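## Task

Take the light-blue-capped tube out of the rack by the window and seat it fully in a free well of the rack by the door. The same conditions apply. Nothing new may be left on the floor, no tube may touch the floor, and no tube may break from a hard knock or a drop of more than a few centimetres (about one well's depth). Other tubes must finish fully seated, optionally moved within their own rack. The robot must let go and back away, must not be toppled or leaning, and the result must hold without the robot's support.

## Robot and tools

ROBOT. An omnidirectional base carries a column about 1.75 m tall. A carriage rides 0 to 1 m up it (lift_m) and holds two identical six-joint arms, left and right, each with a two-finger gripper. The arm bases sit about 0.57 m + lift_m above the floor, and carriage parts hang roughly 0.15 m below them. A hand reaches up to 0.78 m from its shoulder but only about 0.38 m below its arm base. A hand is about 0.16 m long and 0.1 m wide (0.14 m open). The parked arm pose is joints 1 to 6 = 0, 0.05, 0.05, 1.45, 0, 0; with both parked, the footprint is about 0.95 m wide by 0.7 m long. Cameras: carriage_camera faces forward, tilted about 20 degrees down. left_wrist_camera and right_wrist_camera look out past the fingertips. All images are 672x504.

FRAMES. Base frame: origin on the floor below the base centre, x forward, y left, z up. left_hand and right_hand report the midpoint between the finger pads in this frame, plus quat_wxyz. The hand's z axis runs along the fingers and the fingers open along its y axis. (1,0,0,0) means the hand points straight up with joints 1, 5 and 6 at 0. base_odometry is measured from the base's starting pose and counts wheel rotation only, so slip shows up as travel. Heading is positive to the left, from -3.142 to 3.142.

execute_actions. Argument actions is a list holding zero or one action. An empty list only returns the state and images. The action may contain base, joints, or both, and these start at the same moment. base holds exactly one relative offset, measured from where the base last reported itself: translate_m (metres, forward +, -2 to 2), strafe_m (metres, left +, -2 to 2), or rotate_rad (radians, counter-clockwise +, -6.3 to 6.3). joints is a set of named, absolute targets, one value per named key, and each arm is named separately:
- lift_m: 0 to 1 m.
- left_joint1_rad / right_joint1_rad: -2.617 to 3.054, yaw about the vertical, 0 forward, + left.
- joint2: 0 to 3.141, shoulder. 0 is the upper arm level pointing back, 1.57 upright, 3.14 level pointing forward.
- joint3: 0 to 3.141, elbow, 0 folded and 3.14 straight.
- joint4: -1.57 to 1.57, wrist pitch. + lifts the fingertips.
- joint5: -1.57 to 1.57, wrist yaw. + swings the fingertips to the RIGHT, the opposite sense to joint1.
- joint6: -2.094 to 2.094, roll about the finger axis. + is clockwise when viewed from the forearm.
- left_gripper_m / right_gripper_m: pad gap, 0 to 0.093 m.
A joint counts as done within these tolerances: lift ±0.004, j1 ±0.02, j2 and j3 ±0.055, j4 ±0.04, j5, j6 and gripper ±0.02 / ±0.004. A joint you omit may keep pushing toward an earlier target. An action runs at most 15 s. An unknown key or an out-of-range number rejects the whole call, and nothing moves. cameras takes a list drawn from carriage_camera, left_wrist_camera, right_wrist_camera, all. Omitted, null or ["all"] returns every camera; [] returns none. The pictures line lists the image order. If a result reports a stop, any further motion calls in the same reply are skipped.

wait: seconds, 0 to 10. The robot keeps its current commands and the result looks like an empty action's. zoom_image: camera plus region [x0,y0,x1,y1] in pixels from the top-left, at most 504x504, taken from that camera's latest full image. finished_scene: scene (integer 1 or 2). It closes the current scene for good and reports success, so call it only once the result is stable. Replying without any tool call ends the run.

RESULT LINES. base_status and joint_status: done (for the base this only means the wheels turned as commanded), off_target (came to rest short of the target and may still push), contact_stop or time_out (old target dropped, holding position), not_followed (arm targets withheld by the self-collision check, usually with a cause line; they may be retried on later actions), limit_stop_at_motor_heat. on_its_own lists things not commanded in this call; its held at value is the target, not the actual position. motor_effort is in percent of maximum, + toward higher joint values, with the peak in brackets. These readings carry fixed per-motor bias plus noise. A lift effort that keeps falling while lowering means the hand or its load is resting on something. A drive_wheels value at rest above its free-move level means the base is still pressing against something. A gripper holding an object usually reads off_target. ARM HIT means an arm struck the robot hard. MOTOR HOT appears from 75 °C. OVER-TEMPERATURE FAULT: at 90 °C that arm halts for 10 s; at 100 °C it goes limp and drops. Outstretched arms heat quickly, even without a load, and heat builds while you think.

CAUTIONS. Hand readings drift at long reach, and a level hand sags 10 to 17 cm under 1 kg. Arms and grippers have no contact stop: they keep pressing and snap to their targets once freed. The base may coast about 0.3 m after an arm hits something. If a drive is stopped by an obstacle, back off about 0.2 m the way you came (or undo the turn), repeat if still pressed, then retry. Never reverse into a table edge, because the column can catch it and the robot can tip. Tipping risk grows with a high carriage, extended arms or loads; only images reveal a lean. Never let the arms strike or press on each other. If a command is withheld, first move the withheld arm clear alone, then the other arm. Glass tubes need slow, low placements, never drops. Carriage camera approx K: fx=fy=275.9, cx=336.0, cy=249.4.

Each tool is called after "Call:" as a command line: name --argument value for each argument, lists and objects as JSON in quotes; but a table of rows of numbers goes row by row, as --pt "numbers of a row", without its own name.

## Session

Call:
execute_actions --actions '[{"base":{"rotate_rad":-1.57}}]' --cameras '["carriage_camera"]'

Call:
execute_actions --actions '[{"base":{"rotate_rad":-1.57}}]' --cameras '["carriage_camera"]'

Call:
execute_actions --actions '[{"base":{"rotate_rad":-1.57}}]' --cameras '["carriage_camera"]'

Call:
execute_actions --actions '[{"base":{"rotate_rad":-1.57}}]' --cameras '["carriage_camera"]'

Scene clock: 3.10 s.
base_odometry: x=+0.000 y=+0.000 heading=-1.569 (m, m, rad; odometry frame)
base_status: done
joint_positions: lift_m=+0.301 left_joint1_rad=-0.001 left_joint2_rad=+0.039 left_joint3_rad=+0.033 left_joint4_rad=+1.440 left_joint5_rad=+0.032 left_joint6_rad=+0.049 left_gripper_m=+0.094 right_joint1_rad=-0.029 right_joint2_rad=+0.052 right_joint3_rad=+0.053 right_joint4_rad=+1.469 right_joint5_rad=-0.034 right_joint6_rad=+0.040 right_gripper_m=+0.094
joint_status: not commanded
motor_effort: lift_m=+22(22) drive_wheels=+11(22) (%)
left_hand: x=+0.3147 y=+0.3417 z=+1.2732 quat_wxyz=(+0.997, +0.017, +0.068, +0.023) (m; base frame)
right_hand: x=+0.3059 y=-0.3421 z=+1.2794 quat_wxyz=(+0.999, -0.015, +0.051, +0.006) (m; base frame)
pictures: carriage_camera
Images, in order (width x height): carriage_camera 672x504.

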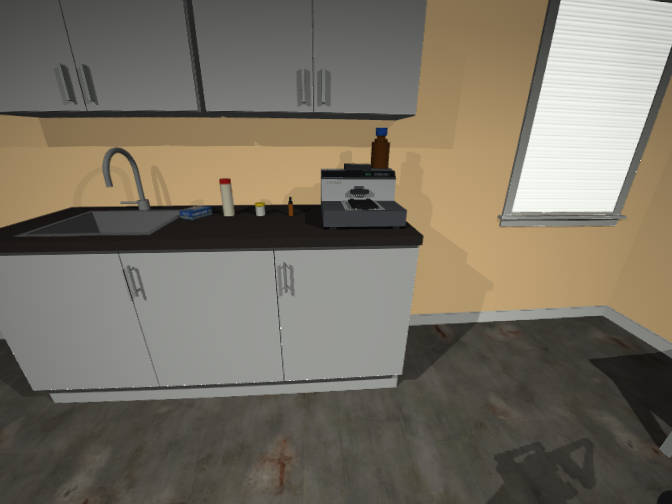

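Scene clock: 6.20 s.
base_odometry: x=+0.000 y=+0.000 heading=-3.138 (m, m, rad; odometry frame)
base_status: done
joint_positions: lift_m=+0.301 left_joint1_rad=-0.001 left_joint2_rad=+0.039 left_joint3_rad=+0.033 left_joint4_rad=+1.440 left_joint5_rad=+0.032 left_joint6_rad=+0.049 left_gripper_m=+0.094 right_joint1_rad=-0.029 right_joint2_rad=+0.052 right_joint3_rad=+0.053 right_joint4_rad=+1.468 right_joint5_rad=-0.034 right_joint6_rad=+0.040 right_gripper_m=+0.094
joint_status: not commanded
motor_effort: lift_m=+22(22) drive_wheels=+10(19) (%)
left_hand: x=+0.3147 y=+0.3417 z=+1.2732 quat_wxyz=(+0.997, +0.017, +0.068, +0.023) (m; base frame)
right_hand: x=+0.3061 y=-0.3421 z=+1.2794 quat_wxyz=(+0.999, -0.015, +0.052, +0.006) (m; base frame)
pictures: carriage_camera
Images, in order (width x height): carriage_camera 672x504.

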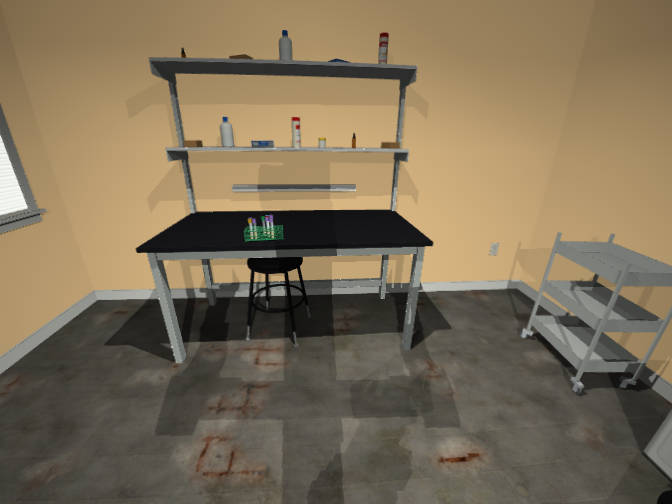

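Scene clock: 9.30 s.
base_odometry: x=+0.000 y=+0.000 heading=+1.576 (m, m, rad; odometry frame)
base_status: done
joint_positions: lift_m=+0.301 left_joint1_rad=-0.001 left_joint2_rad=+0.039 left_joint3_rad=+0.033 left_joint4_rad=+1.439 left_joint5_rad=+0.032 left_joint6_rad=+0.049 left_gripper_m=+0.094 right_joint1_rad=-0.029 right_joint2_rad=+0.052 right_joint3_rad=+0.053 right_joint4_rad=+1.468 right_joint5_rad=-0.034 right_joint6_rad=+0.040 right_gripper_m=+0.094
joint_status: not commanded
motor_effort: lift_m=+22(22) drive_wheels=+11(19) (%)
left_hand: x=+0.3148 y=+0.3417 z=+1.2732 quat_wxyz=(+0.997, +0.017, +0.068, +0.023) (m; base frame)
right_hand: x=+0.3062 y=-0.3421 z=+1.2794 quat_wxyz=(+0.999, -0.015, +0.052, +0.006) (m; base frame)
pictures: carriage_camera
Images, in order (width x height): carriage_camera 672x504.

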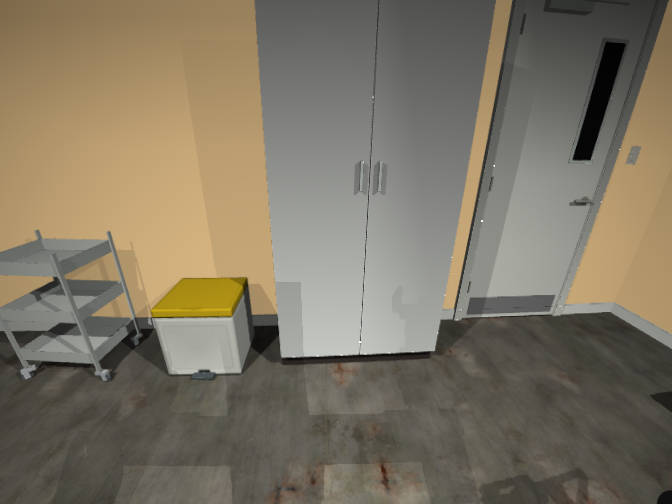

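Scene clock: 12.47 s.
base_odometry: x=+0.000 y=+0.000 heading=+0.006 (m, m, rad; odometry frame)
base_status: done
joint_positions: lift_m=+0.301 left_joint1_rad=-0.001 left_joint2_rad=+0.039 left_joint3_rad=+0.033 left_joint4_rad=+1.439 left_joint5_rad=+0.032 left_joint6_rad=+0.049 left_gripper_m=+0.094 right_joint1_rad=-0.029 right_joint2_rad=+0.052 right_joint3_rad=+0.053 right_joint4_rad=+1.467 right_joint5_rad=-0.034 right_joint6_rad=+0.040 right_gripper_m=+0.094
joint_status: not commanded
motor_effort: lift_m=+22(22) drive_wheels=+10(19) (%)
left_hand: x=+0.3148 y=+0.3417 z=+1.2732 quat_wxyz=(+0.997, +0.017, +0.068, +0.023) (m; base frame)
right_hand: x=+0.3063 y=-0.3421 z=+1.2794 quat_wxyz=(+0.999, -0.015, +0.052, +0.006) (m; base frame)
pictures: carriage_camera
Images, in order (width x height): carriage_camera 672x504.

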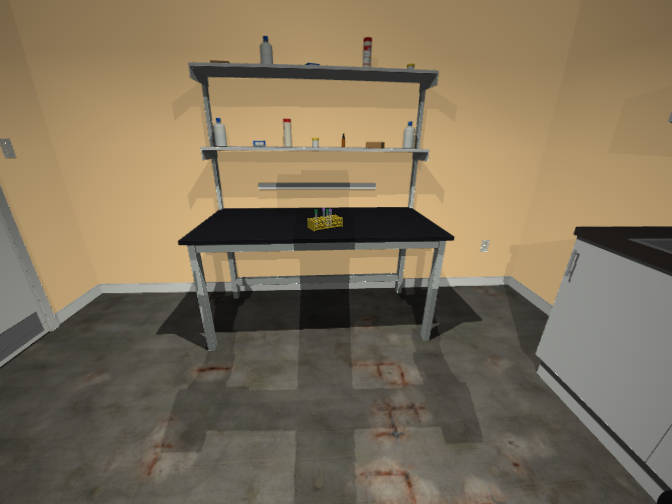

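Call:
execute_actions --actions '[{"base":{"rotate_rad":3.135},"joints":{"lift_m":0.56,"left_joint1_rad":0,"left_joint2_rad":1.6,"left_joint3_rad":1.2,"left_joint4_rad":-0.97,"left_joint5_rad":0,"left_joint6_rad":0.04,"left_gripper_m":0.06}}]' --cameras '[]'

Call:
execute_actions --actions '[{"base":{"translate_m":0.9}}]' --cameras '["carriage_camera","left_wrist_camera"]'

Call:
zoom_image --camera "carriage_camera" --region '[100,280,340,460]'

Scene clock: 17.07 s.
base_odometry: x=+0.000 y=+0.000 heading=+3.141 (m, m, rad; odometry frame)
base_status: done
joint_positions: lift_m=+0.560 left_joint1_rad=+0.006 left_joint2_rad=+1.611 left_joint3_rad=+1.181 left_joint4_rad=-0.967 left_joint5_rad=+0.004 left_joint6_rad=+0.045 left_gripper_m=+0.060 right_joint1_rad=-0.029 right_joint2_rad=+0.052 right_joint3_rad=+0.053 right_joint4_rad=+1.464 right_joint5_rad=-0.032 right_joint6_rad=+0.040 right_gripper_m=+0.094
joint_status: all done
motor_effort: lift_m=+23(28) drive_wheels=+11(30) (%)
left_hand: x=+0.6004 y=+0.3483 z=+1.1940 quat_wxyz=(+0.087, +0.020, +0.996, +0.000) (m; base frame)
right_hand: x=+0.3070 y=-0.3424 z=+1.5384 quat_wxyz=(+0.998, -0.014, +0.053, +0.006) (m; base frame)
pictures: none
No camera images: the call's "cameras" was empty. Leave "cameras" out to get every camera's image.

Scene clock: 21.23 s.
base_odometry: x=-0.900 y=-0.002 heading=-3.141 (m, m, rad; odometry frame)
base_status: done
joint_positions: lift_m=+0.560 left_joint1_rad=+0.005 left_joint2_rad=+1.611 left_joint3_rad=+1.181 left_joint4_rad=-0.970 left_joint5_rad=+0.004 left_joint6_rad=+0.045 left_gripper_m=+0.060 right_joint1_rad=-0.029 right_joint2_rad=+0.052 right_joint3_rad=+0.053 right_joint4_rad=+1.468 right_joint5_rad=-0.032 right_joint6_rad=+0.040 right_gripper_m=+0.094
joint_status: not commanded
motor_effort: lift_m=+23(23) drive_wheels=-13(31) (%)
left_hand: x=+0.5997 y=+0.3480 z=+1.1939 quat_wxyz=(+0.085, +0.020, +0.996, +0.000) (m; base frame)
right_hand: x=+0.3062 y=-0.3424 z=+1.5384 quat_wxyz=(+0.999, -0.014, +0.052, +0.006) (m; base frame)
pictures: carriage_camera, left_wrist_camera
Images, in order (width x height): carriage_camera 672x504, left_wrist_camera 672x504.

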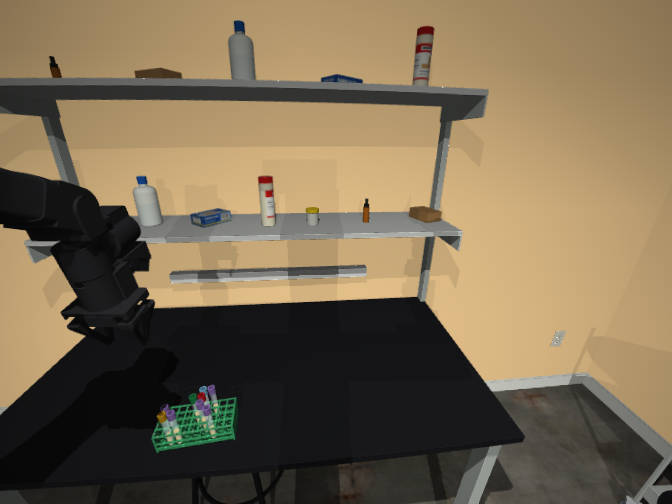

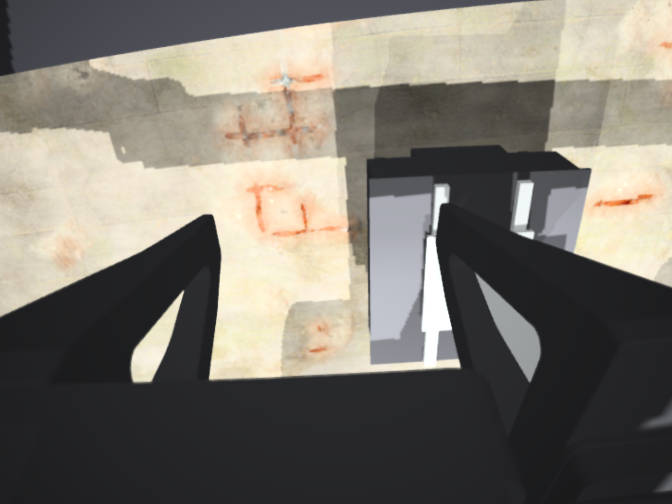

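Region (100, 280, 340, 460) of carriage_camera's 672x504 image, scaled by 2.100, with more detail than that image has; it fills the top 378 rows of this view, and the rest is white.

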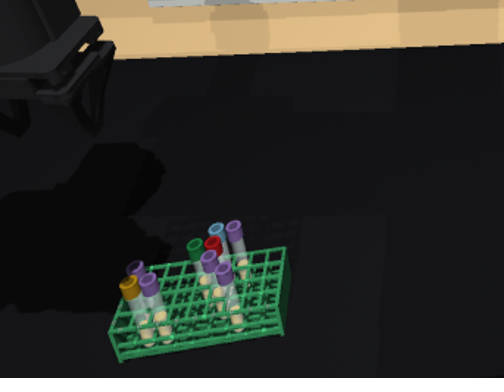

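Call:
execute_actions --actions '[{"base":{"strafe_m":-0.08}}]' --cameras '[]'

Call:
execute_actions --actions '[{"base":{"translate_m":0.05},"joints":{"lift_m":0.43}}]' --cameras '["carriage_camera","left_wrist_camera"]'

Scene clock: 23.03 s.
base_odometry: x=-0.900 y=+0.078 heading=-3.140 (m, m, rad; odometry frame)
base_status: done
joint_positions: lift_m=+0.560 left_joint1_rad=-0.001 left_joint2_rad=+1.611 left_joint3_rad=+1.181 left_joint4_rad=-0.972 left_joint5_rad=+0.004 left_joint6_rad=+0.045 left_gripper_m=+0.060 right_joint1_rad=-0.029 right_joint2_rad=+0.052 right_joint3_rad=+0.053 right_joint4_rad=+1.468 right_joint5_rad=-0.032 right_joint6_rad=+0.040 right_gripper_m=+0.094
joint_status: not commanded
motor_effort: lift_m=+23(23) drive_wheels=+3(17) (%)
left_hand: x=+0.5993 y=+0.3463 z=+1.1941 quat_wxyz=(+0.085, +0.023, +0.996, +0.000) (m; base frame)
right_hand: x=+0.3061 y=-0.3424 z=+1.5385 quat_wxyz=(+0.999, -0.014, +0.052, +0.006) (m; base frame)
pictures: none
No camera images: the call's "cameras" was empty. Leave "cameras" out to get every camera's image.

Scene clock: 24.30 s.
base_odometry: x=-0.950 y=+0.079 heading=-3.141 (m, m, rad; odometry frame)
base_status: done
joint_positions: lift_m=+0.430 left_joint1_rad=-0.001 left_joint2_rad=+1.608 left_joint3_rad=+1.181 left_joint4_rad=-0.972 left_joint5_rad=+0.004 left_joint6_rad=+0.045 left_gripper_m=+0.060 right_joint1_rad=-0.029 right_joint2_rad=+0.052 right_joint3_rad=+0.053 right_joint4_rad=+1.468 right_joint5_rad=-0.032 right_joint6_rad=+0.040 right_gripper_m=+0.094
joint_status: all done
motor_effort: lift_m=+21(22) drive_wheels=-9(17) (%)
left_hand: x=+0.5995 y=+0.3463 z=+1.0652 quat_wxyz=(+0.086, +0.023, +0.996, +0.000) (m; base frame)
right_hand: x=+0.3061 y=-0.3423 z=+1.4087 quat_wxyz=(+0.999, -0.014, +0.052, +0.006) (m; base frame)
pictures: carriage_camera, left_wrist_camera
Images, in order (width x height): carriage_camera 672x504, left_wrist_camera 672x504.

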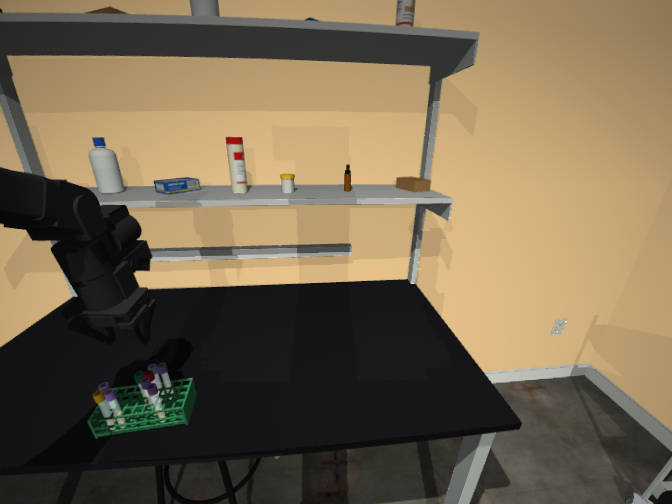

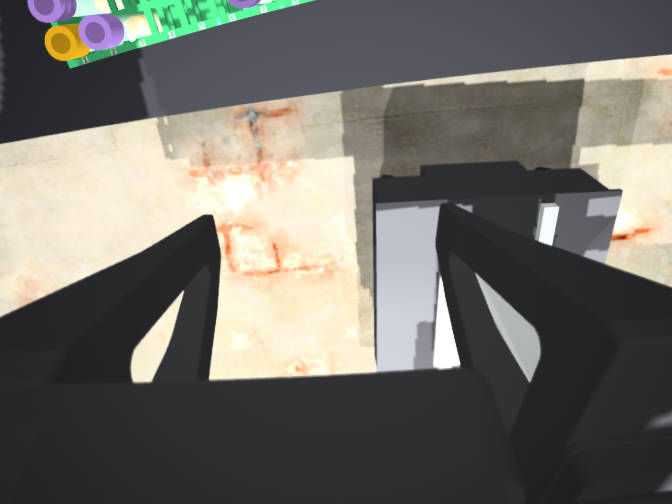

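Call:
execute_actions --actions '[{"base":{"translate_m":0.07},"joints":{"lift_m":0.48,"left_joint2_rad":1.78,"left_joint3_rad":1.45,"left_joint4_rad":-1.05,"left_joint1_rad":0.05}}]' --cameras '["carriage_camera","left_wrist_camera"]'

Scene clock: 26.07 s.
base_odometry: x=-1.020 y=+0.079 heading=+3.141 (m, m, rad; odometry frame)
base_status: done
joint_positions: lift_m=+0.480 left_joint1_rad=+0.052 left_joint2_rad=+1.774 left_joint3_rad=+1.432 left_joint4_rad=-1.048 left_joint5_rad=+0.003 left_joint6_rad=+0.045 left_gripper_m=+0.060 right_joint1_rad=-0.029 right_joint2_rad=+0.052 right_joint3_rad=+0.053 right_joint4_rad=+1.469 right_joint5_rad=-0.033 right_joint6_rad=+0.040 right_gripper_m=+0.094
joint_status: all done
motor_effort: lift_m=+23(28) drive_wheels=-8(17) (%)
left_hand: x=+0.6475 y=+0.3658 z=+1.1311 quat_wxyz=(+0.090, -0.003, +0.996, +0.003) (m; base frame)
right_hand: x=+0.3059 y=-0.3423 z=+1.4585 quat_wxyz=(+0.999, -0.015, +0.051, +0.006) (m; base frame)
pictures: carriage_camera, left_wrist_camera
Images, in order (width x height): carriage_camera 672x504, left_wrist_camera 672x504.

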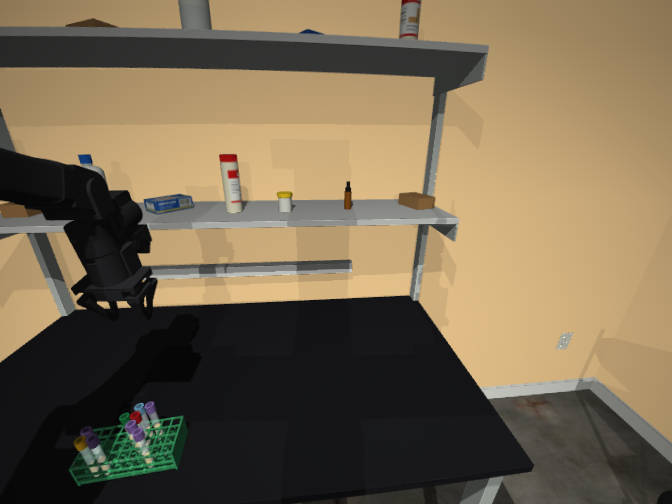

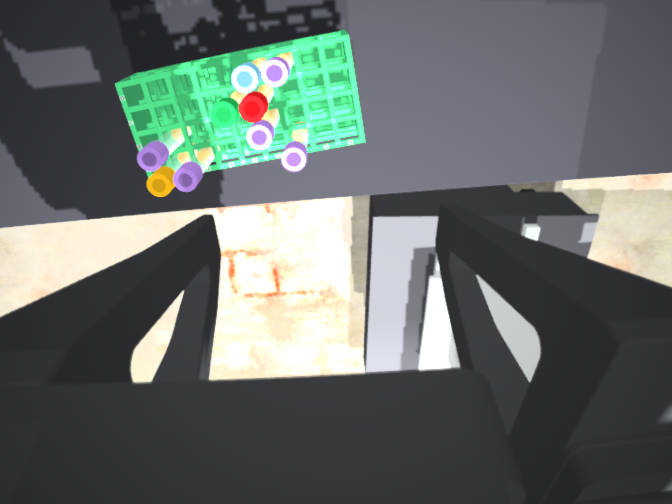

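Call:
execute_actions --actions '[{"base":{"strafe_m":0.062}}]' --cameras '[]'

Call:
execute_actions --actions '[{"base":{"translate_m":0.02},"joints":{"lift_m":0.43}}]' --cameras '["carriage_camera","left_wrist_camera"]'

Scene clock: 27.57 s.
base_odometry: x=-1.021 y=+0.017 heading=+3.140 (m, m, rad; odometry frame)
base_status: done
joint_positions: lift_m=+0.480 left_joint1_rad=+0.051 left_joint2_rad=+1.774 left_joint3_rad=+1.432 left_joint4_rad=-1.050 left_joint5_rad=+0.003 left_joint6_rad=+0.045 left_gripper_m=+0.060 right_joint1_rad=-0.029 right_joint2_rad=+0.052 right_joint3_rad=+0.053 right_joint4_rad=+1.470 right_joint5_rad=-0.033 right_joint6_rad=+0.040 right_gripper_m=+0.094
joint_status: not commanded
motor_effort: lift_m=+23(23) drive_wheels=+3(17) (%)
left_hand: x=+0.6472 y=+0.3652 z=+1.1310 quat_wxyz=(+0.089, -0.002, +0.996, +0.003) (m; base frame)
right_hand: x=+0.3056 y=-0.3423 z=+1.4585 quat_wxyz=(+0.999, -0.015, +0.051, +0.006) (m; base frame)
pictures: none
No camera images: the call's "cameras" was empty. Leave "cameras" out to get every camera's image.

Scene clock: 28.83 s.
base_odometry: x=-1.040 y=+0.017 heading=+3.141 (m, m, rad; odometry frame)
base_status: done
joint_positions: lift_m=+0.430 left_joint1_rad=+0.051 left_joint2_rad=+1.785 left_joint3_rad=+1.435 left_joint4_rad=-1.053 left_joint5_rad=+0.003 left_joint6_rad=+0.045 left_gripper_m=+0.060 right_joint1_rad=-0.029 right_joint2_rad=+0.052 right_joint3_rad=+0.053 right_joint4_rad=+1.469 right_joint5_rad=-0.033 right_joint6_rad=+0.040 right_gripper_m=+0.094
joint_status: all done
motor_effort: lift_m=+21(21) drive_wheels=+8(14) (%)
left_hand: x=+0.6471 y=+0.3652 z=+1.0782 quat_wxyz=(+0.084, -0.002, +0.996, +0.003) (m; base frame)
right_hand: x=+0.3059 y=-0.3423 z=+1.4087 quat_wxyz=(+0.999, -0.015, +0.051, +0.006) (m; base frame)
pictures: carriage_camera, left_wrist_camera
Images, in order (width x height): carriage_camera 672x504, left_wrist_camera 672x504.

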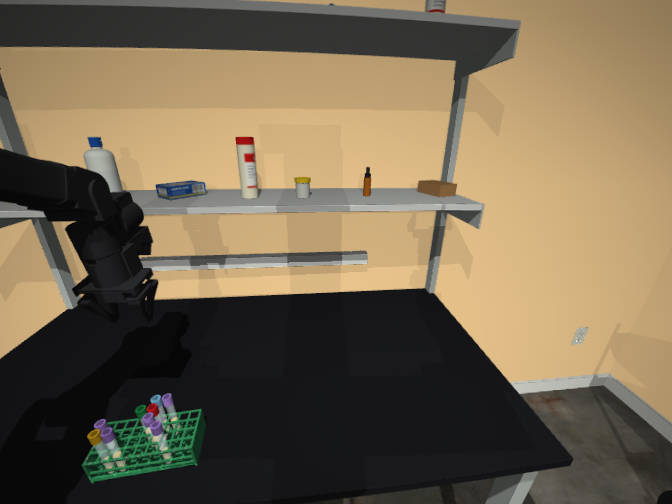

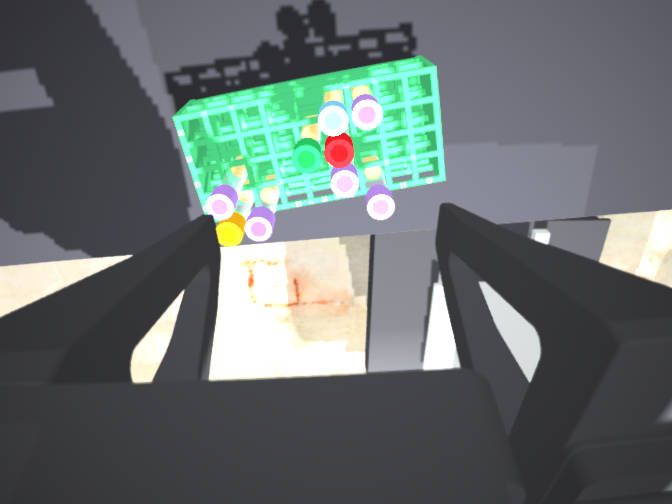

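Call:
execute_actions --actions '[{"joints":{"lift_m":0.32,"left_joint6_rad":0.95}}]' --cameras '["carriage_camera","left_wrist_camera"]'

Scene clock: 30.53 s.
base_odometry: x=-1.040 y=+0.017 heading=+3.141 (m, m, rad; odometry frame)
base_status: not commanded
joint_positions: lift_m=+0.320 left_joint1_rad=+0.051 left_joint2_rad=+1.785 left_joint3_rad=+1.435 left_joint4_rad=-1.053 left_joint5_rad=+0.003 left_joint6_rad=+0.940 left_gripper_m=+0.060 right_joint1_rad=-0.029 right_joint2_rad=+0.052 right_joint3_rad=+0.053 right_joint4_rad=+1.469 right_joint5_rad=-0.033 right_joint6_rad=+0.040 right_gripper_m=+0.094
joint_status: all done
motor_effort: lift_m=+21(21) drive_wheels=+8(8) (%)
left_hand: x=+0.6472 y=+0.3652 z=+0.9684 quat_wxyz=(+0.075, +0.429, +0.899, +0.039) (m; base frame)
right_hand: x=+0.3058 y=-0.3422 z=+1.2987 quat_wxyz=(+0.999, -0.015, +0.051, +0.006) (m; base frame)
pictures: carriage_camera, left_wrist_camera
Images, in order (width x height): carriage_camera 672x504, left_wrist_camera 672x504.

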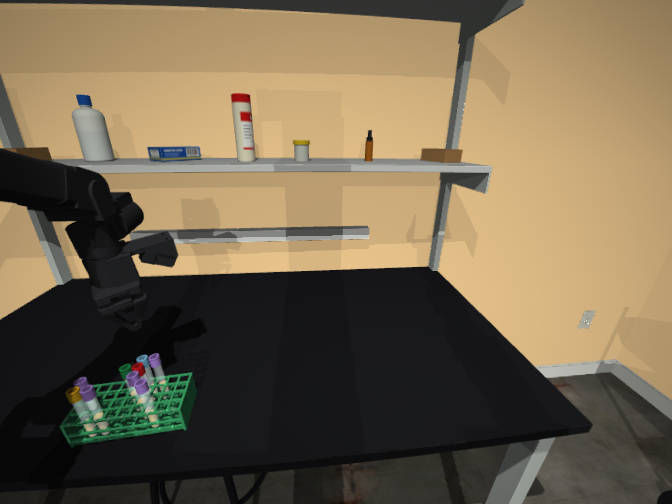

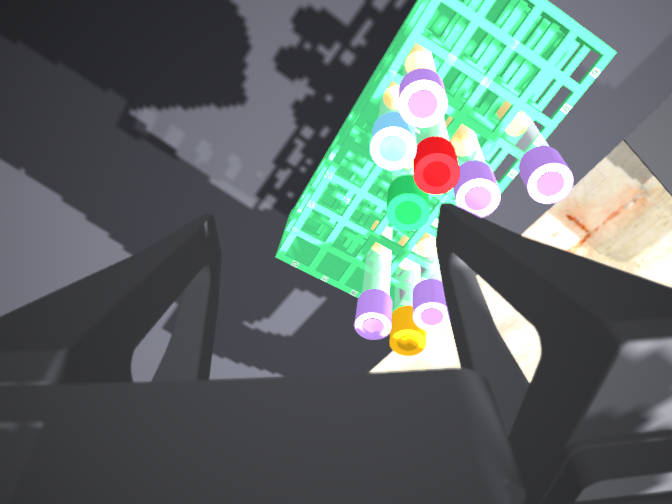

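Call:
execute_actions --actions '[{"base":{"translate_m":-0.031},"joints":{"lift_m":0.27,"left_joint1_rad":0.04}}]' --cameras '["carriage_camera","left_wrist_camera"]'

Scene clock: 32.00 s.
base_odometry: x=-1.010 y=+0.017 heading=+3.141 (m, m, rad; odometry frame)
base_status: done
joint_positions: lift_m=+0.270 left_joint1_rad=+0.044 left_joint2_rad=+1.787 left_joint3_rad=+1.435 left_joint4_rad=-1.053 left_joint5_rad=+0.003 left_joint6_rad=+0.940 left_gripper_m=+0.060 right_joint1_rad=-0.029 right_joint2_rad=+0.052 right_joint3_rad=+0.053 right_joint4_rad=+1.470 right_joint5_rad=-0.033 right_joint6_rad=+0.040 right_gripper_m=+0.094
joint_status: all done
motor_effort: lift_m=+21(21) drive_wheels=+1(15) (%)
left_hand: x=+0.6473 y=+0.3627 z=+0.9176 quat_wxyz=(+0.074, +0.432, +0.898, +0.038) (m; base frame)
right_hand: x=+0.3056 y=-0.3422 z=+1.2487 quat_wxyz=(+0.999, -0.015, +0.051, +0.006) (m; base frame)
pictures: carriage_camera, left_wrist_camera
Images, in order (width x height): carriage_camera 672x504, left_wrist_camera 672x504.

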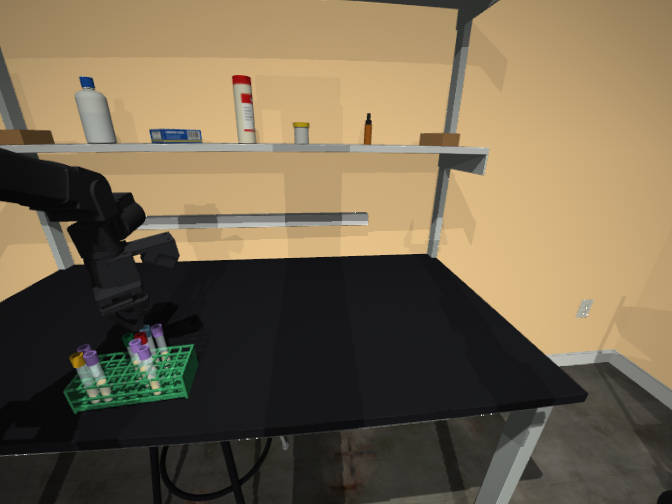

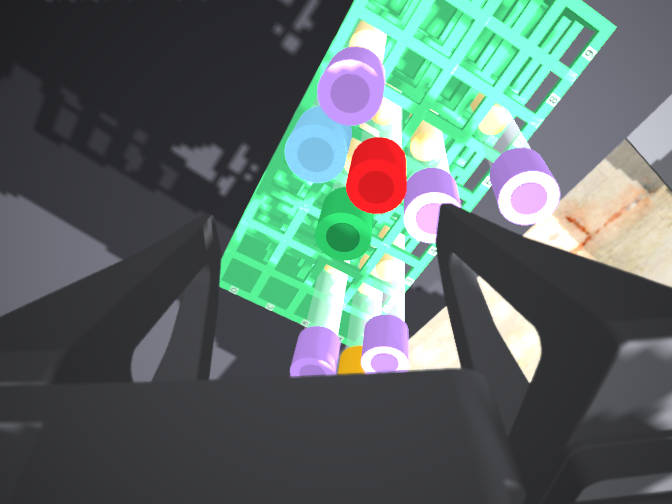

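Call:
execute_actions --actions '[{"joints":{"lift_m":0.25,"left_joint4_rad":-1.04,"left_joint1_rad":0.048}}]' --cameras '["left_wrist_camera"]'

Scene clock: 32.90 s.
base_odometry: x=-1.010 y=+0.017 heading=+3.141 (m, m, rad; odometry frame)
base_status: not commanded
joint_positions: lift_m=+0.250 left_joint1_rad=+0.044 left_joint2_rad=+1.788 left_joint3_rad=+1.435 left_joint4_rad=-1.044 left_joint5_rad=+0.003 left_joint6_rad=+0.940 left_gripper_m=+0.060 right_joint1_rad=-0.029 right_joint2_rad=+0.052 right_joint3_rad=+0.053 right_joint4_rad=+1.469 right_joint5_rad=-0.033 right_joint6_rad=+0.040 right_gripper_m=+0.094
joint_status: all done
motor_effort: lift_m=+21(22) drive_wheels=+1(1) (%)
left_hand: x=+0.6495 y=+0.3629 z=+0.8976 quat_wxyz=(+0.077, +0.432, +0.898, +0.040) (m; base frame)
right_hand: x=+0.3057 y=-0.3422 z=+1.2287 quat_wxyz=(+0.999, -0.015, +0.051, +0.006) (m; base frame)
pictures: left_wrist_camera
Images, in order (width x height): left_wrist_camera 672x504.

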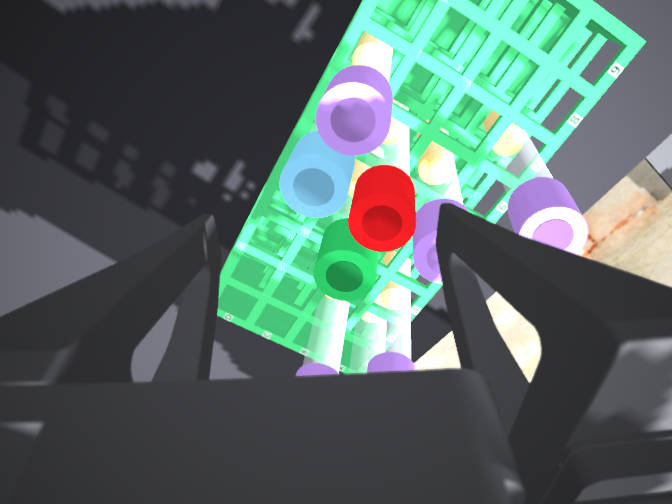

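Call:
execute_actions --actions '[{"joints":{"left_joint6_rad":0.6}}]' --cameras '["left_wrist_camera"]'

Scene clock: 34.13 s.
base_odometry: x=-1.010 y=+0.017 heading=+3.141 (m, m, rad; odometry frame)
base_status: not commanded
joint_positions: lift_m=+0.250 left_joint1_rad=+0.044 left_joint2_rad=+1.788 left_joint3_rad=+1.435 left_joint4_rad=-1.044 left_joint5_rad=+0.003 left_joint6_rad=+0.610 left_gripper_m=+0.060 right_joint1_rad=-0.029 right_joint2_rad=+0.052 right_joint3_rad=+0.053 right_joint4_rad=+1.469 right_joint5_rad=-0.033 right_joint6_rad=+0.040 right_gripper_m=+0.094
joint_status: all done
motor_effort: lift_m=+21(21) drive_wheels=+1(1) (%)
left_hand: x=+0.6495 y=+0.3629 z=+0.8976 quat_wxyz=(+0.083, +0.278, +0.957, +0.027) (m; base frame)
right_hand: x=+0.3057 y=-0.3422 z=+1.2287 quat_wxyz=(+0.999, -0.015, +0.051, +0.006) (m; base frame)
pictures: left_wrist_camera
Images, in order (width x height): left_wrist_camera 672x504.

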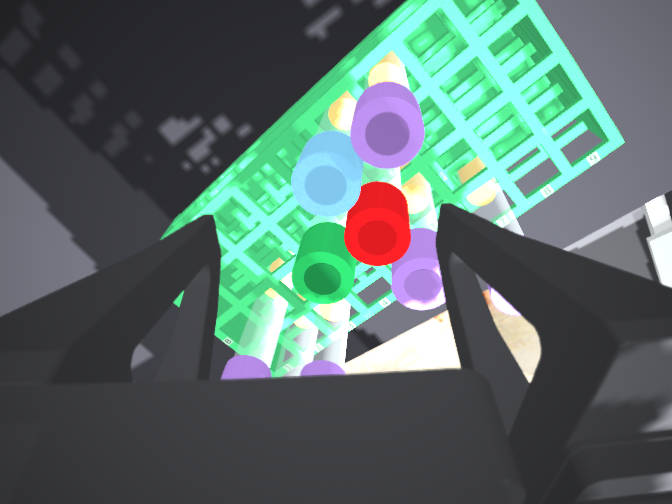

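Call:
execute_actions --actions '[{"joints":{"lift_m":0.228}}]' --cameras '["carriage_camera","left_wrist_camera"]'

Scene clock: 34.90 s.
base_odometry: x=-1.010 y=+0.017 heading=+3.141 (m, m, rad; odometry frame)
base_status: not commanded
joint_positions: lift_m=+0.228 left_joint1_rad=+0.044 left_joint2_rad=+1.788 left_joint3_rad=+1.435 left_joint4_rad=-1.043 left_joint5_rad=+0.005 left_joint6_rad=+0.609 left_gripper_m=+0.060 right_joint1_rad=-0.029 right_joint2_rad=+0.052 right_joint3_rad=+0.053 right_joint4_rad=+1.469 right_joint5_rad=-0.033 right_joint6_rad=+0.040 right_gripper_m=+0.094
joint_status: all done
motor_effort: lift_m=+22(22) drive_wheels=+1(1) (%)
left_hand: x=+0.6498 y=+0.3626 z=+0.8757 quat_wxyz=(+0.084, +0.278, +0.957, +0.026) (m; base frame)
right_hand: x=+0.3057 y=-0.3422 z=+1.2066 quat_wxyz=(+0.999, -0.015, +0.051, +0.006) (m; base frame)
pictures: carriage_camera, left_wrist_camera
Images, in order (width x height): carriage_camera 672x504, left_wrist_camera 672x504.

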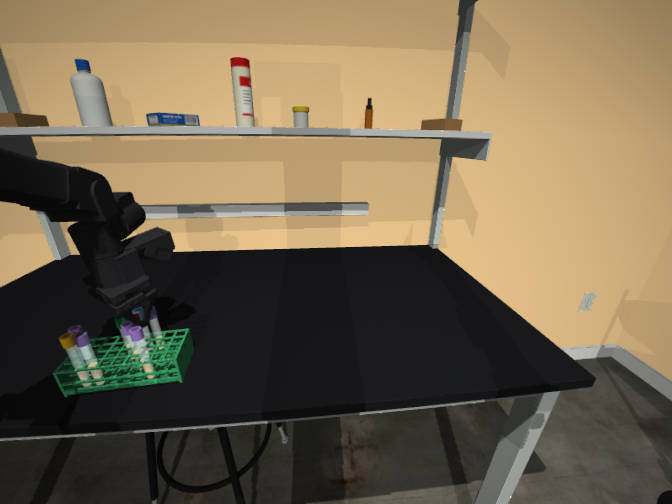

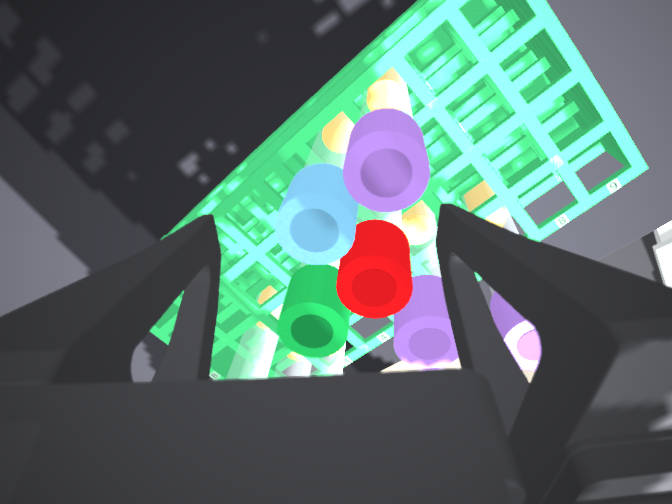

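Call:
execute_actions --actions '[{"joints":{"lift_m":0.21,"left_joint4_rad":-1.055}}]' --cameras '["left_wrist_camera"]'

Call:
execute_actions --actions '[{"joints":{"left_gripper_m":0.008}}]' --cameras '["left_wrist_camera"]'

Call:
execute_actions --actions '[{"joints":{"lift_m":0.24}}]' --cameras '["carriage_camera","left_wrist_camera"]'

Scene clock: 36.07 s.
base_odometry: x=-1.010 y=+0.017 heading=+3.141 (m, m, rad; odometry frame)
base_status: not commanded
joint_positions: lift_m=+0.210 left_joint1_rad=+0.044 left_joint2_rad=+1.788 left_joint3_rad=+1.435 left_joint4_rad=-1.052 left_joint5_rad=+0.005 left_joint6_rad=+0.608 left_gripper_m=+0.060 right_joint1_rad=-0.029 right_joint2_rad=+0.052 right_joint3_rad=+0.053 right_joint4_rad=+1.470 right_joint5_rad=-0.033 right_joint6_rad=+0.040 right_gripper_m=+0.094
joint_status: all done
motor_effort: lift_m=+22(22) drive_wheels=+1(1) (%)
left_hand: x=+0.6473 y=+0.3625 z=+0.8570 quat_wxyz=(+0.079, +0.278, +0.957, +0.024) (m; base frame)
right_hand: x=+0.3056 y=-0.3422 z=+1.1886 quat_wxyz=(+0.999, -0.015, +0.051, +0.006) (m; base frame)
pictures: left_wrist_camera
Images, in order (width x height): left_wrist_camera 672x504.

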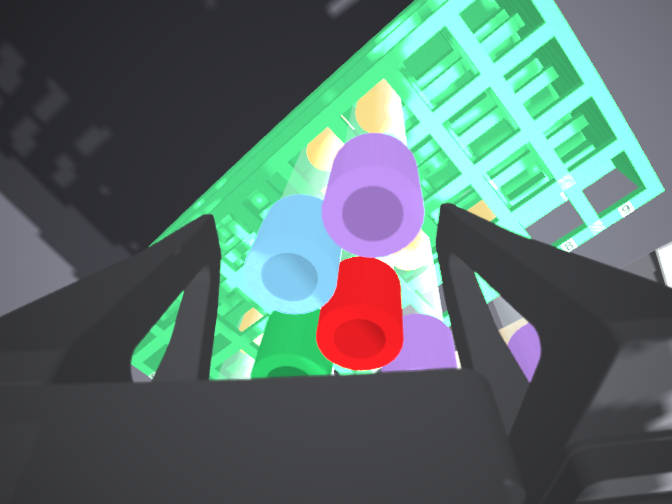

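Scene clock: 36.67 s.
base_odometry: x=-1.010 y=+0.017 heading=+3.141 (m, m, rad; odometry frame)
base_status: not commanded
joint_positions: lift_m=+0.210 left_joint1_rad=+0.044 left_joint2_rad=+1.787 left_joint3_rad=+1.437 left_joint4_rad=-1.051 left_joint5_rad=-0.011 left_joint6_rad=+0.608 left_gripper_m=+0.026 right_joint1_rad=-0.029 right_joint2_rad=+0.052 right_joint3_rad=+0.053 right_joint4_rad=+1.470 right_joint5_rad=-0.033 right_joint6_rad=+0.040 right_gripper_m=+0.094
joint_status: left_gripper_m off_target (ended at +0.026, target +0.008)
motor_effort: lift_m=+22(21) drive_wheels=+1(1) (%)
left_hand: x=+0.6482 y=+0.3654 z=+0.8581 quat_wxyz=(+0.079, +0.276, +0.957, +0.032) (m; base frame)
right_hand: x=+0.3056 y=-0.3422 z=+1.1886 quat_wxyz=(+0.999, -0.015, +0.050, +0.006) (m; base frame)
pictures: left_wrist_camera
Images, in order (width x height): left_wrist_camera 672x504.

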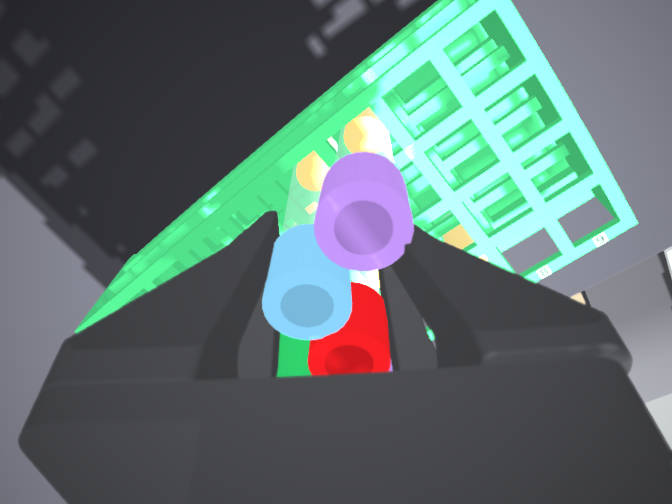

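Scene clock: 37.30 s.
base_odometry: x=-1.010 y=+0.017 heading=+3.141 (m, m, rad; odometry frame)
base_status: not commanded
joint_positions: lift_m=+0.240 left_joint1_rad=+0.045 left_joint2_rad=+1.791 left_joint3_rad=+1.437 left_joint4_rad=-1.057 left_joint5_rad=-0.004 left_joint6_rad=+0.605 left_gripper_m=+0.022 right_joint1_rad=-0.029 right_joint2_rad=+0.052 right_joint3_rad=+0.053 right_joint4_rad=+1.470 right_joint5_rad=-0.034 right_joint6_rad=+0.040 right_gripper_m=+0.094
joint_status: all done
motor_effort: lift_m=+23(28) drive_wheels=+1(1) (%)
left_hand: x=+0.6467 y=+0.3644 z=+0.8862 quat_wxyz=(+0.075, +0.275, +0.958, +0.027) (m; base frame)
right_hand: x=+0.3056 y=-0.3421 z=+1.2184 quat_wxyz=(+0.999, -0.015, +0.051, +0.006) (m; base frame)
pictures: carriage_camera, left_wrist_camera
Images, in order (width x height): carriage_camera 672x504, left_wrist_camera 672x504.

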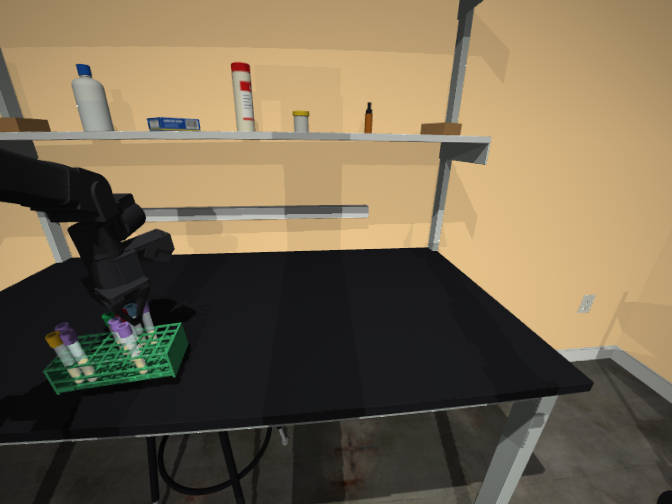

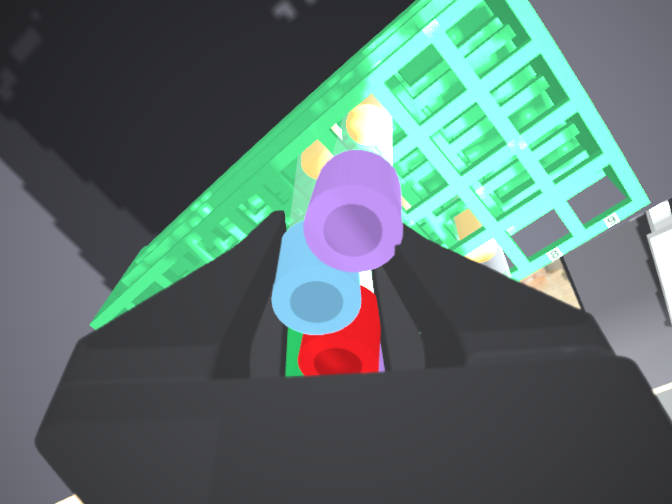

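Call:
execute_actions --actions '[{"joints":{"lift_m":0.212}}]' --cameras '[]'

Call:
execute_actions --actions '[{"joints":{"left_gripper_m":0.06}}]' --cameras '[]'

Call:
execute_actions --actions '[{"joints":{"lift_m":0.26}}]' --cameras '["carriage_camera","left_wrist_camera"]'

Call:
zoom_image --camera "carriage_camera" --region '[30,290,230,440]'

Scene clock: 38.23 s.
base_odometry: x=-1.010 y=+0.017 heading=+3.141 (m, m, rad; odometry frame)
base_status: not commanded
joint_positions: lift_m=+0.212 left_joint1_rad=+0.045 left_joint2_rad=+1.790 left_joint3_rad=+1.438 left_joint4_rad=-1.061 left_joint5_rad=-0.008 left_joint6_rad=+0.605 left_gripper_m=+0.022 right_joint1_rad=-0.029 right_joint2_rad=+0.052 right_joint3_rad=+0.053 right_joint4_rad=+1.469 right_joint5_rad=-0.033 right_joint6_rad=+0.040 right_gripper_m=+0.094
joint_status: all done
motor_effort: lift_m=+21(22) drive_wheels=+1(1) (%)
left_hand: x=+0.6458 y=+0.3651 z=+0.8589 quat_wxyz=(+0.073, +0.275, +0.958, +0.029) (m; base frame)
right_hand: x=+0.3057 y=-0.3422 z=+1.1907 quat_wxyz=(+0.999, -0.015, +0.051, +0.006) (m; base frame)
pictures: none
No camera images: the call's "cameras" was empty. Leave "cameras" out to get every camera's image.

Scene clock: 38.83 s.
base_odometry: x=-1.010 y=+0.017 heading=+3.141 (m, m, rad; odometry frame)
base_status: not commanded
joint_positions: lift_m=+0.212 left_joint1_rad=+0.045 left_joint2_rad=+1.790 left_joint3_rad=+1.438 left_joint4_rad=-1.059 left_joint5_rad=-0.008 left_joint6_rad=+0.605 left_gripper_m=+0.060 right_joint1_rad=-0.029 right_joint2_rad=+0.052 right_joint3_rad=+0.053 right_joint4_rad=+1.469 right_joint5_rad=-0.033 right_joint6_rad=+0.040 right_gripper_m=+0.094
joint_status: all done
motor_effort: lift_m=+21(21) drive_wheels=+1(1) (%)
left_hand: x=+0.6462 y=+0.3651 z=+0.8590 quat_wxyz=(+0.074, +0.275, +0.958, +0.029) (m; base frame)
right_hand: x=+0.3057 y=-0.3422 z=+1.1907 quat_wxyz=(+0.999, -0.015, +0.051, +0.006) (m; base frame)
pictures: none
No camera images: the call's "cameras" was empty. Leave "cameras" out to get every camera's image.

Scene clock: 39.57 s.
base_odometry: x=-1.010 y=+0.017 heading=+3.141 (m, m, rad; odometry frame)
base_status: not commanded
joint_positions: lift_m=+0.260 left_joint1_rad=+0.045 left_joint2_rad=+1.788 left_joint3_rad=+1.438 left_joint4_rad=-1.057 left_joint5_rad=-0.007 left_joint6_rad=+0.605 left_gripper_m=+0.060 right_joint1_rad=-0.029 right_joint2_rad=+0.052 right_joint3_rad=+0.053 right_joint4_rad=+1.469 right_joint5_rad=-0.033 right_joint6_rad=+0.040 right_gripper_m=+0.094
joint_status: all done
motor_effort: lift_m=+23(28) drive_wheels=+1(1) (%)
left_hand: x=+0.6467 y=+0.3650 z=+0.9076 quat_wxyz=(+0.076, +0.275, +0.958, +0.030) (m; base frame)
right_hand: x=+0.3057 y=-0.3422 z=+1.2385 quat_wxyz=(+0.999, -0.015, +0.051, +0.006) (m; base frame)
pictures: carriage_camera, left_wrist_camera
Images, in order (width x height): carriage_camera 672x504, left_wrist_camera 672x504.

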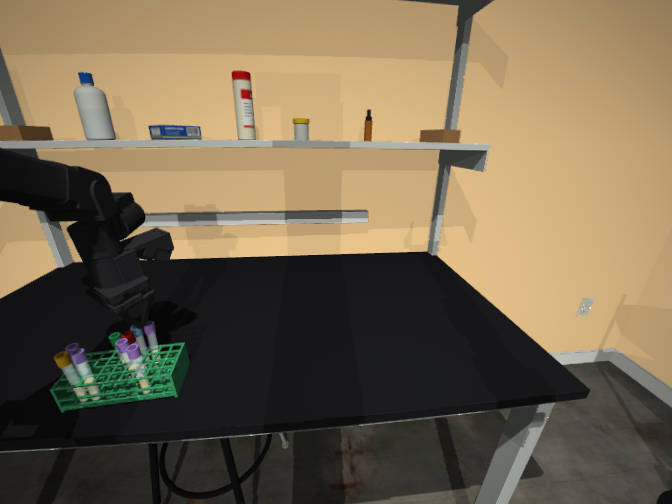

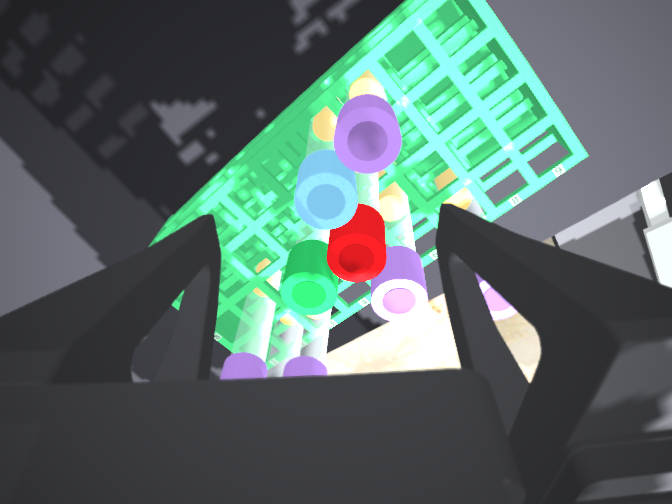

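Region (30, 290, 230, 440) of carriage_camera's 672x504 image, scaled by 2.520, with more detail than that image has; it fills the top 378 rows of this view, and the rest is white.

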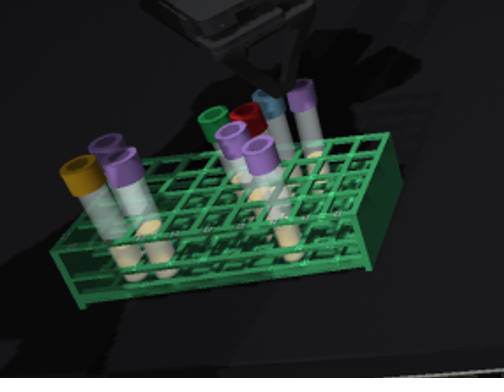

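Call:
execute_actions --actions '[{"base":{"translate_m":-0.006},"joints":{"lift_m":0.24}}]' --cameras '["left_wrist_camera"]'

Scene clock: 40.77 s.
base_odometry: x=-1.004 y=+0.016 heading=+3.141 (m, m, rad; odometry frame)
base_status: done
joint_positions: lift_m=+0.240 left_joint1_rad=+0.045 left_joint2_rad=+1.786 left_joint3_rad=+1.438 left_joint4_rad=-1.058 left_joint5_rad=-0.007 left_joint6_rad=+0.605 left_gripper_m=+0.060 right_joint1_rad=-0.029 right_joint2_rad=+0.052 right_joint3_rad=+0.053 right_joint4_rad=+1.470 right_joint5_rad=-0.033 right_joint6_rad=+0.040 right_gripper_m=+0.094
joint_status: all done
motor_effort: lift_m=+21(22) drive_wheels=+0(6) (%)
left_hand: x=+0.6465 y=+0.3650 z=+0.8884 quat_wxyz=(+0.076, +0.275, +0.958, +0.030) (m; base frame)
right_hand: x=+0.3056 y=-0.3422 z=+1.2187 quat_wxyz=(+0.999, -0.015, +0.051, +0.006) (m; base frame)
pictures: left_wrist_camera
Images, in order (width x height): left_wrist_camera 672x504.

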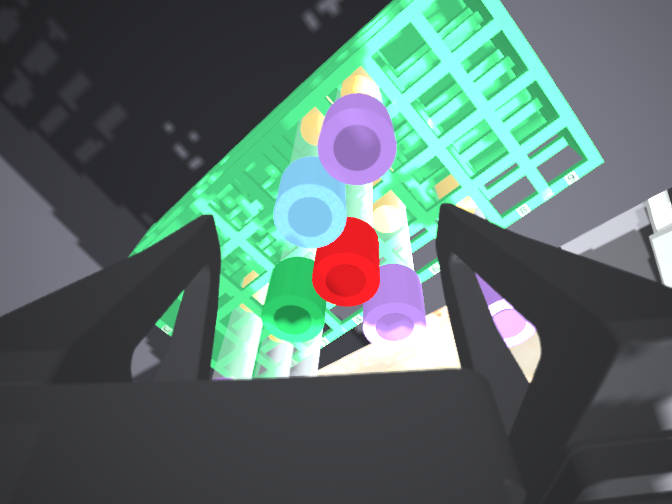

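Call:
execute_actions --actions '[{"base":{"strafe_m":0.006},"joints":{"lift_m":0.228}}]' --cameras '["left_wrist_camera"]'

Scene clock: 41.87 s.
base_odometry: x=-1.004 y=+0.011 heading=+3.141 (m, m, rad; odometry frame)
base_status: done
joint_positions: lift_m=+0.228 left_joint1_rad=+0.048 left_joint2_rad=+1.787 left_joint3_rad=+1.438 left_joint4_rad=-1.058 left_joint5_rad=-0.007 left_joint6_rad=+0.605 left_gripper_m=+0.060 right_joint1_rad=-0.029 right_joint2_rad=+0.052 right_joint3_rad=+0.053 right_joint4_rad=+1.470 right_joint5_rad=-0.033 right_joint6_rad=+0.040 right_gripper_m=+0.094
joint_status: all done
motor_effort: lift_m=+21(22) drive_wheels=+0(9) (%)
left_hand: x=+0.6465 y=+0.3657 z=+0.8762 quat_wxyz=(+0.077, +0.274, +0.958, +0.029) (m; base frame)
right_hand: x=+0.3056 y=-0.3422 z=+1.2067 quat_wxyz=(+0.999, -0.015, +0.050, +0.006) (m; base frame)
pictures: left_wrist_camera
Images, in order (width x height): left_wrist_camera 672x504.

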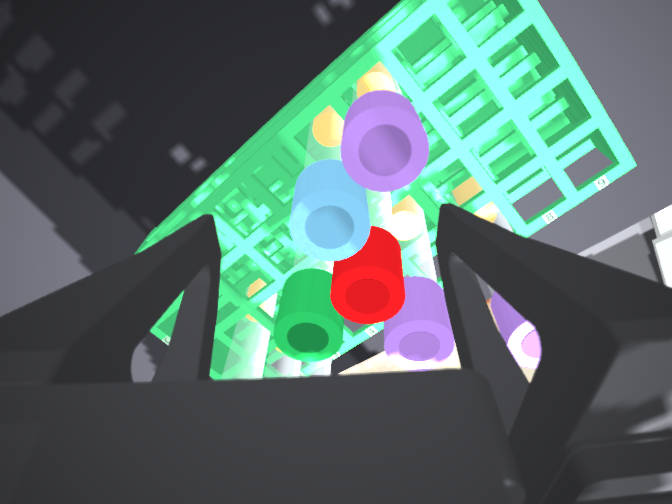

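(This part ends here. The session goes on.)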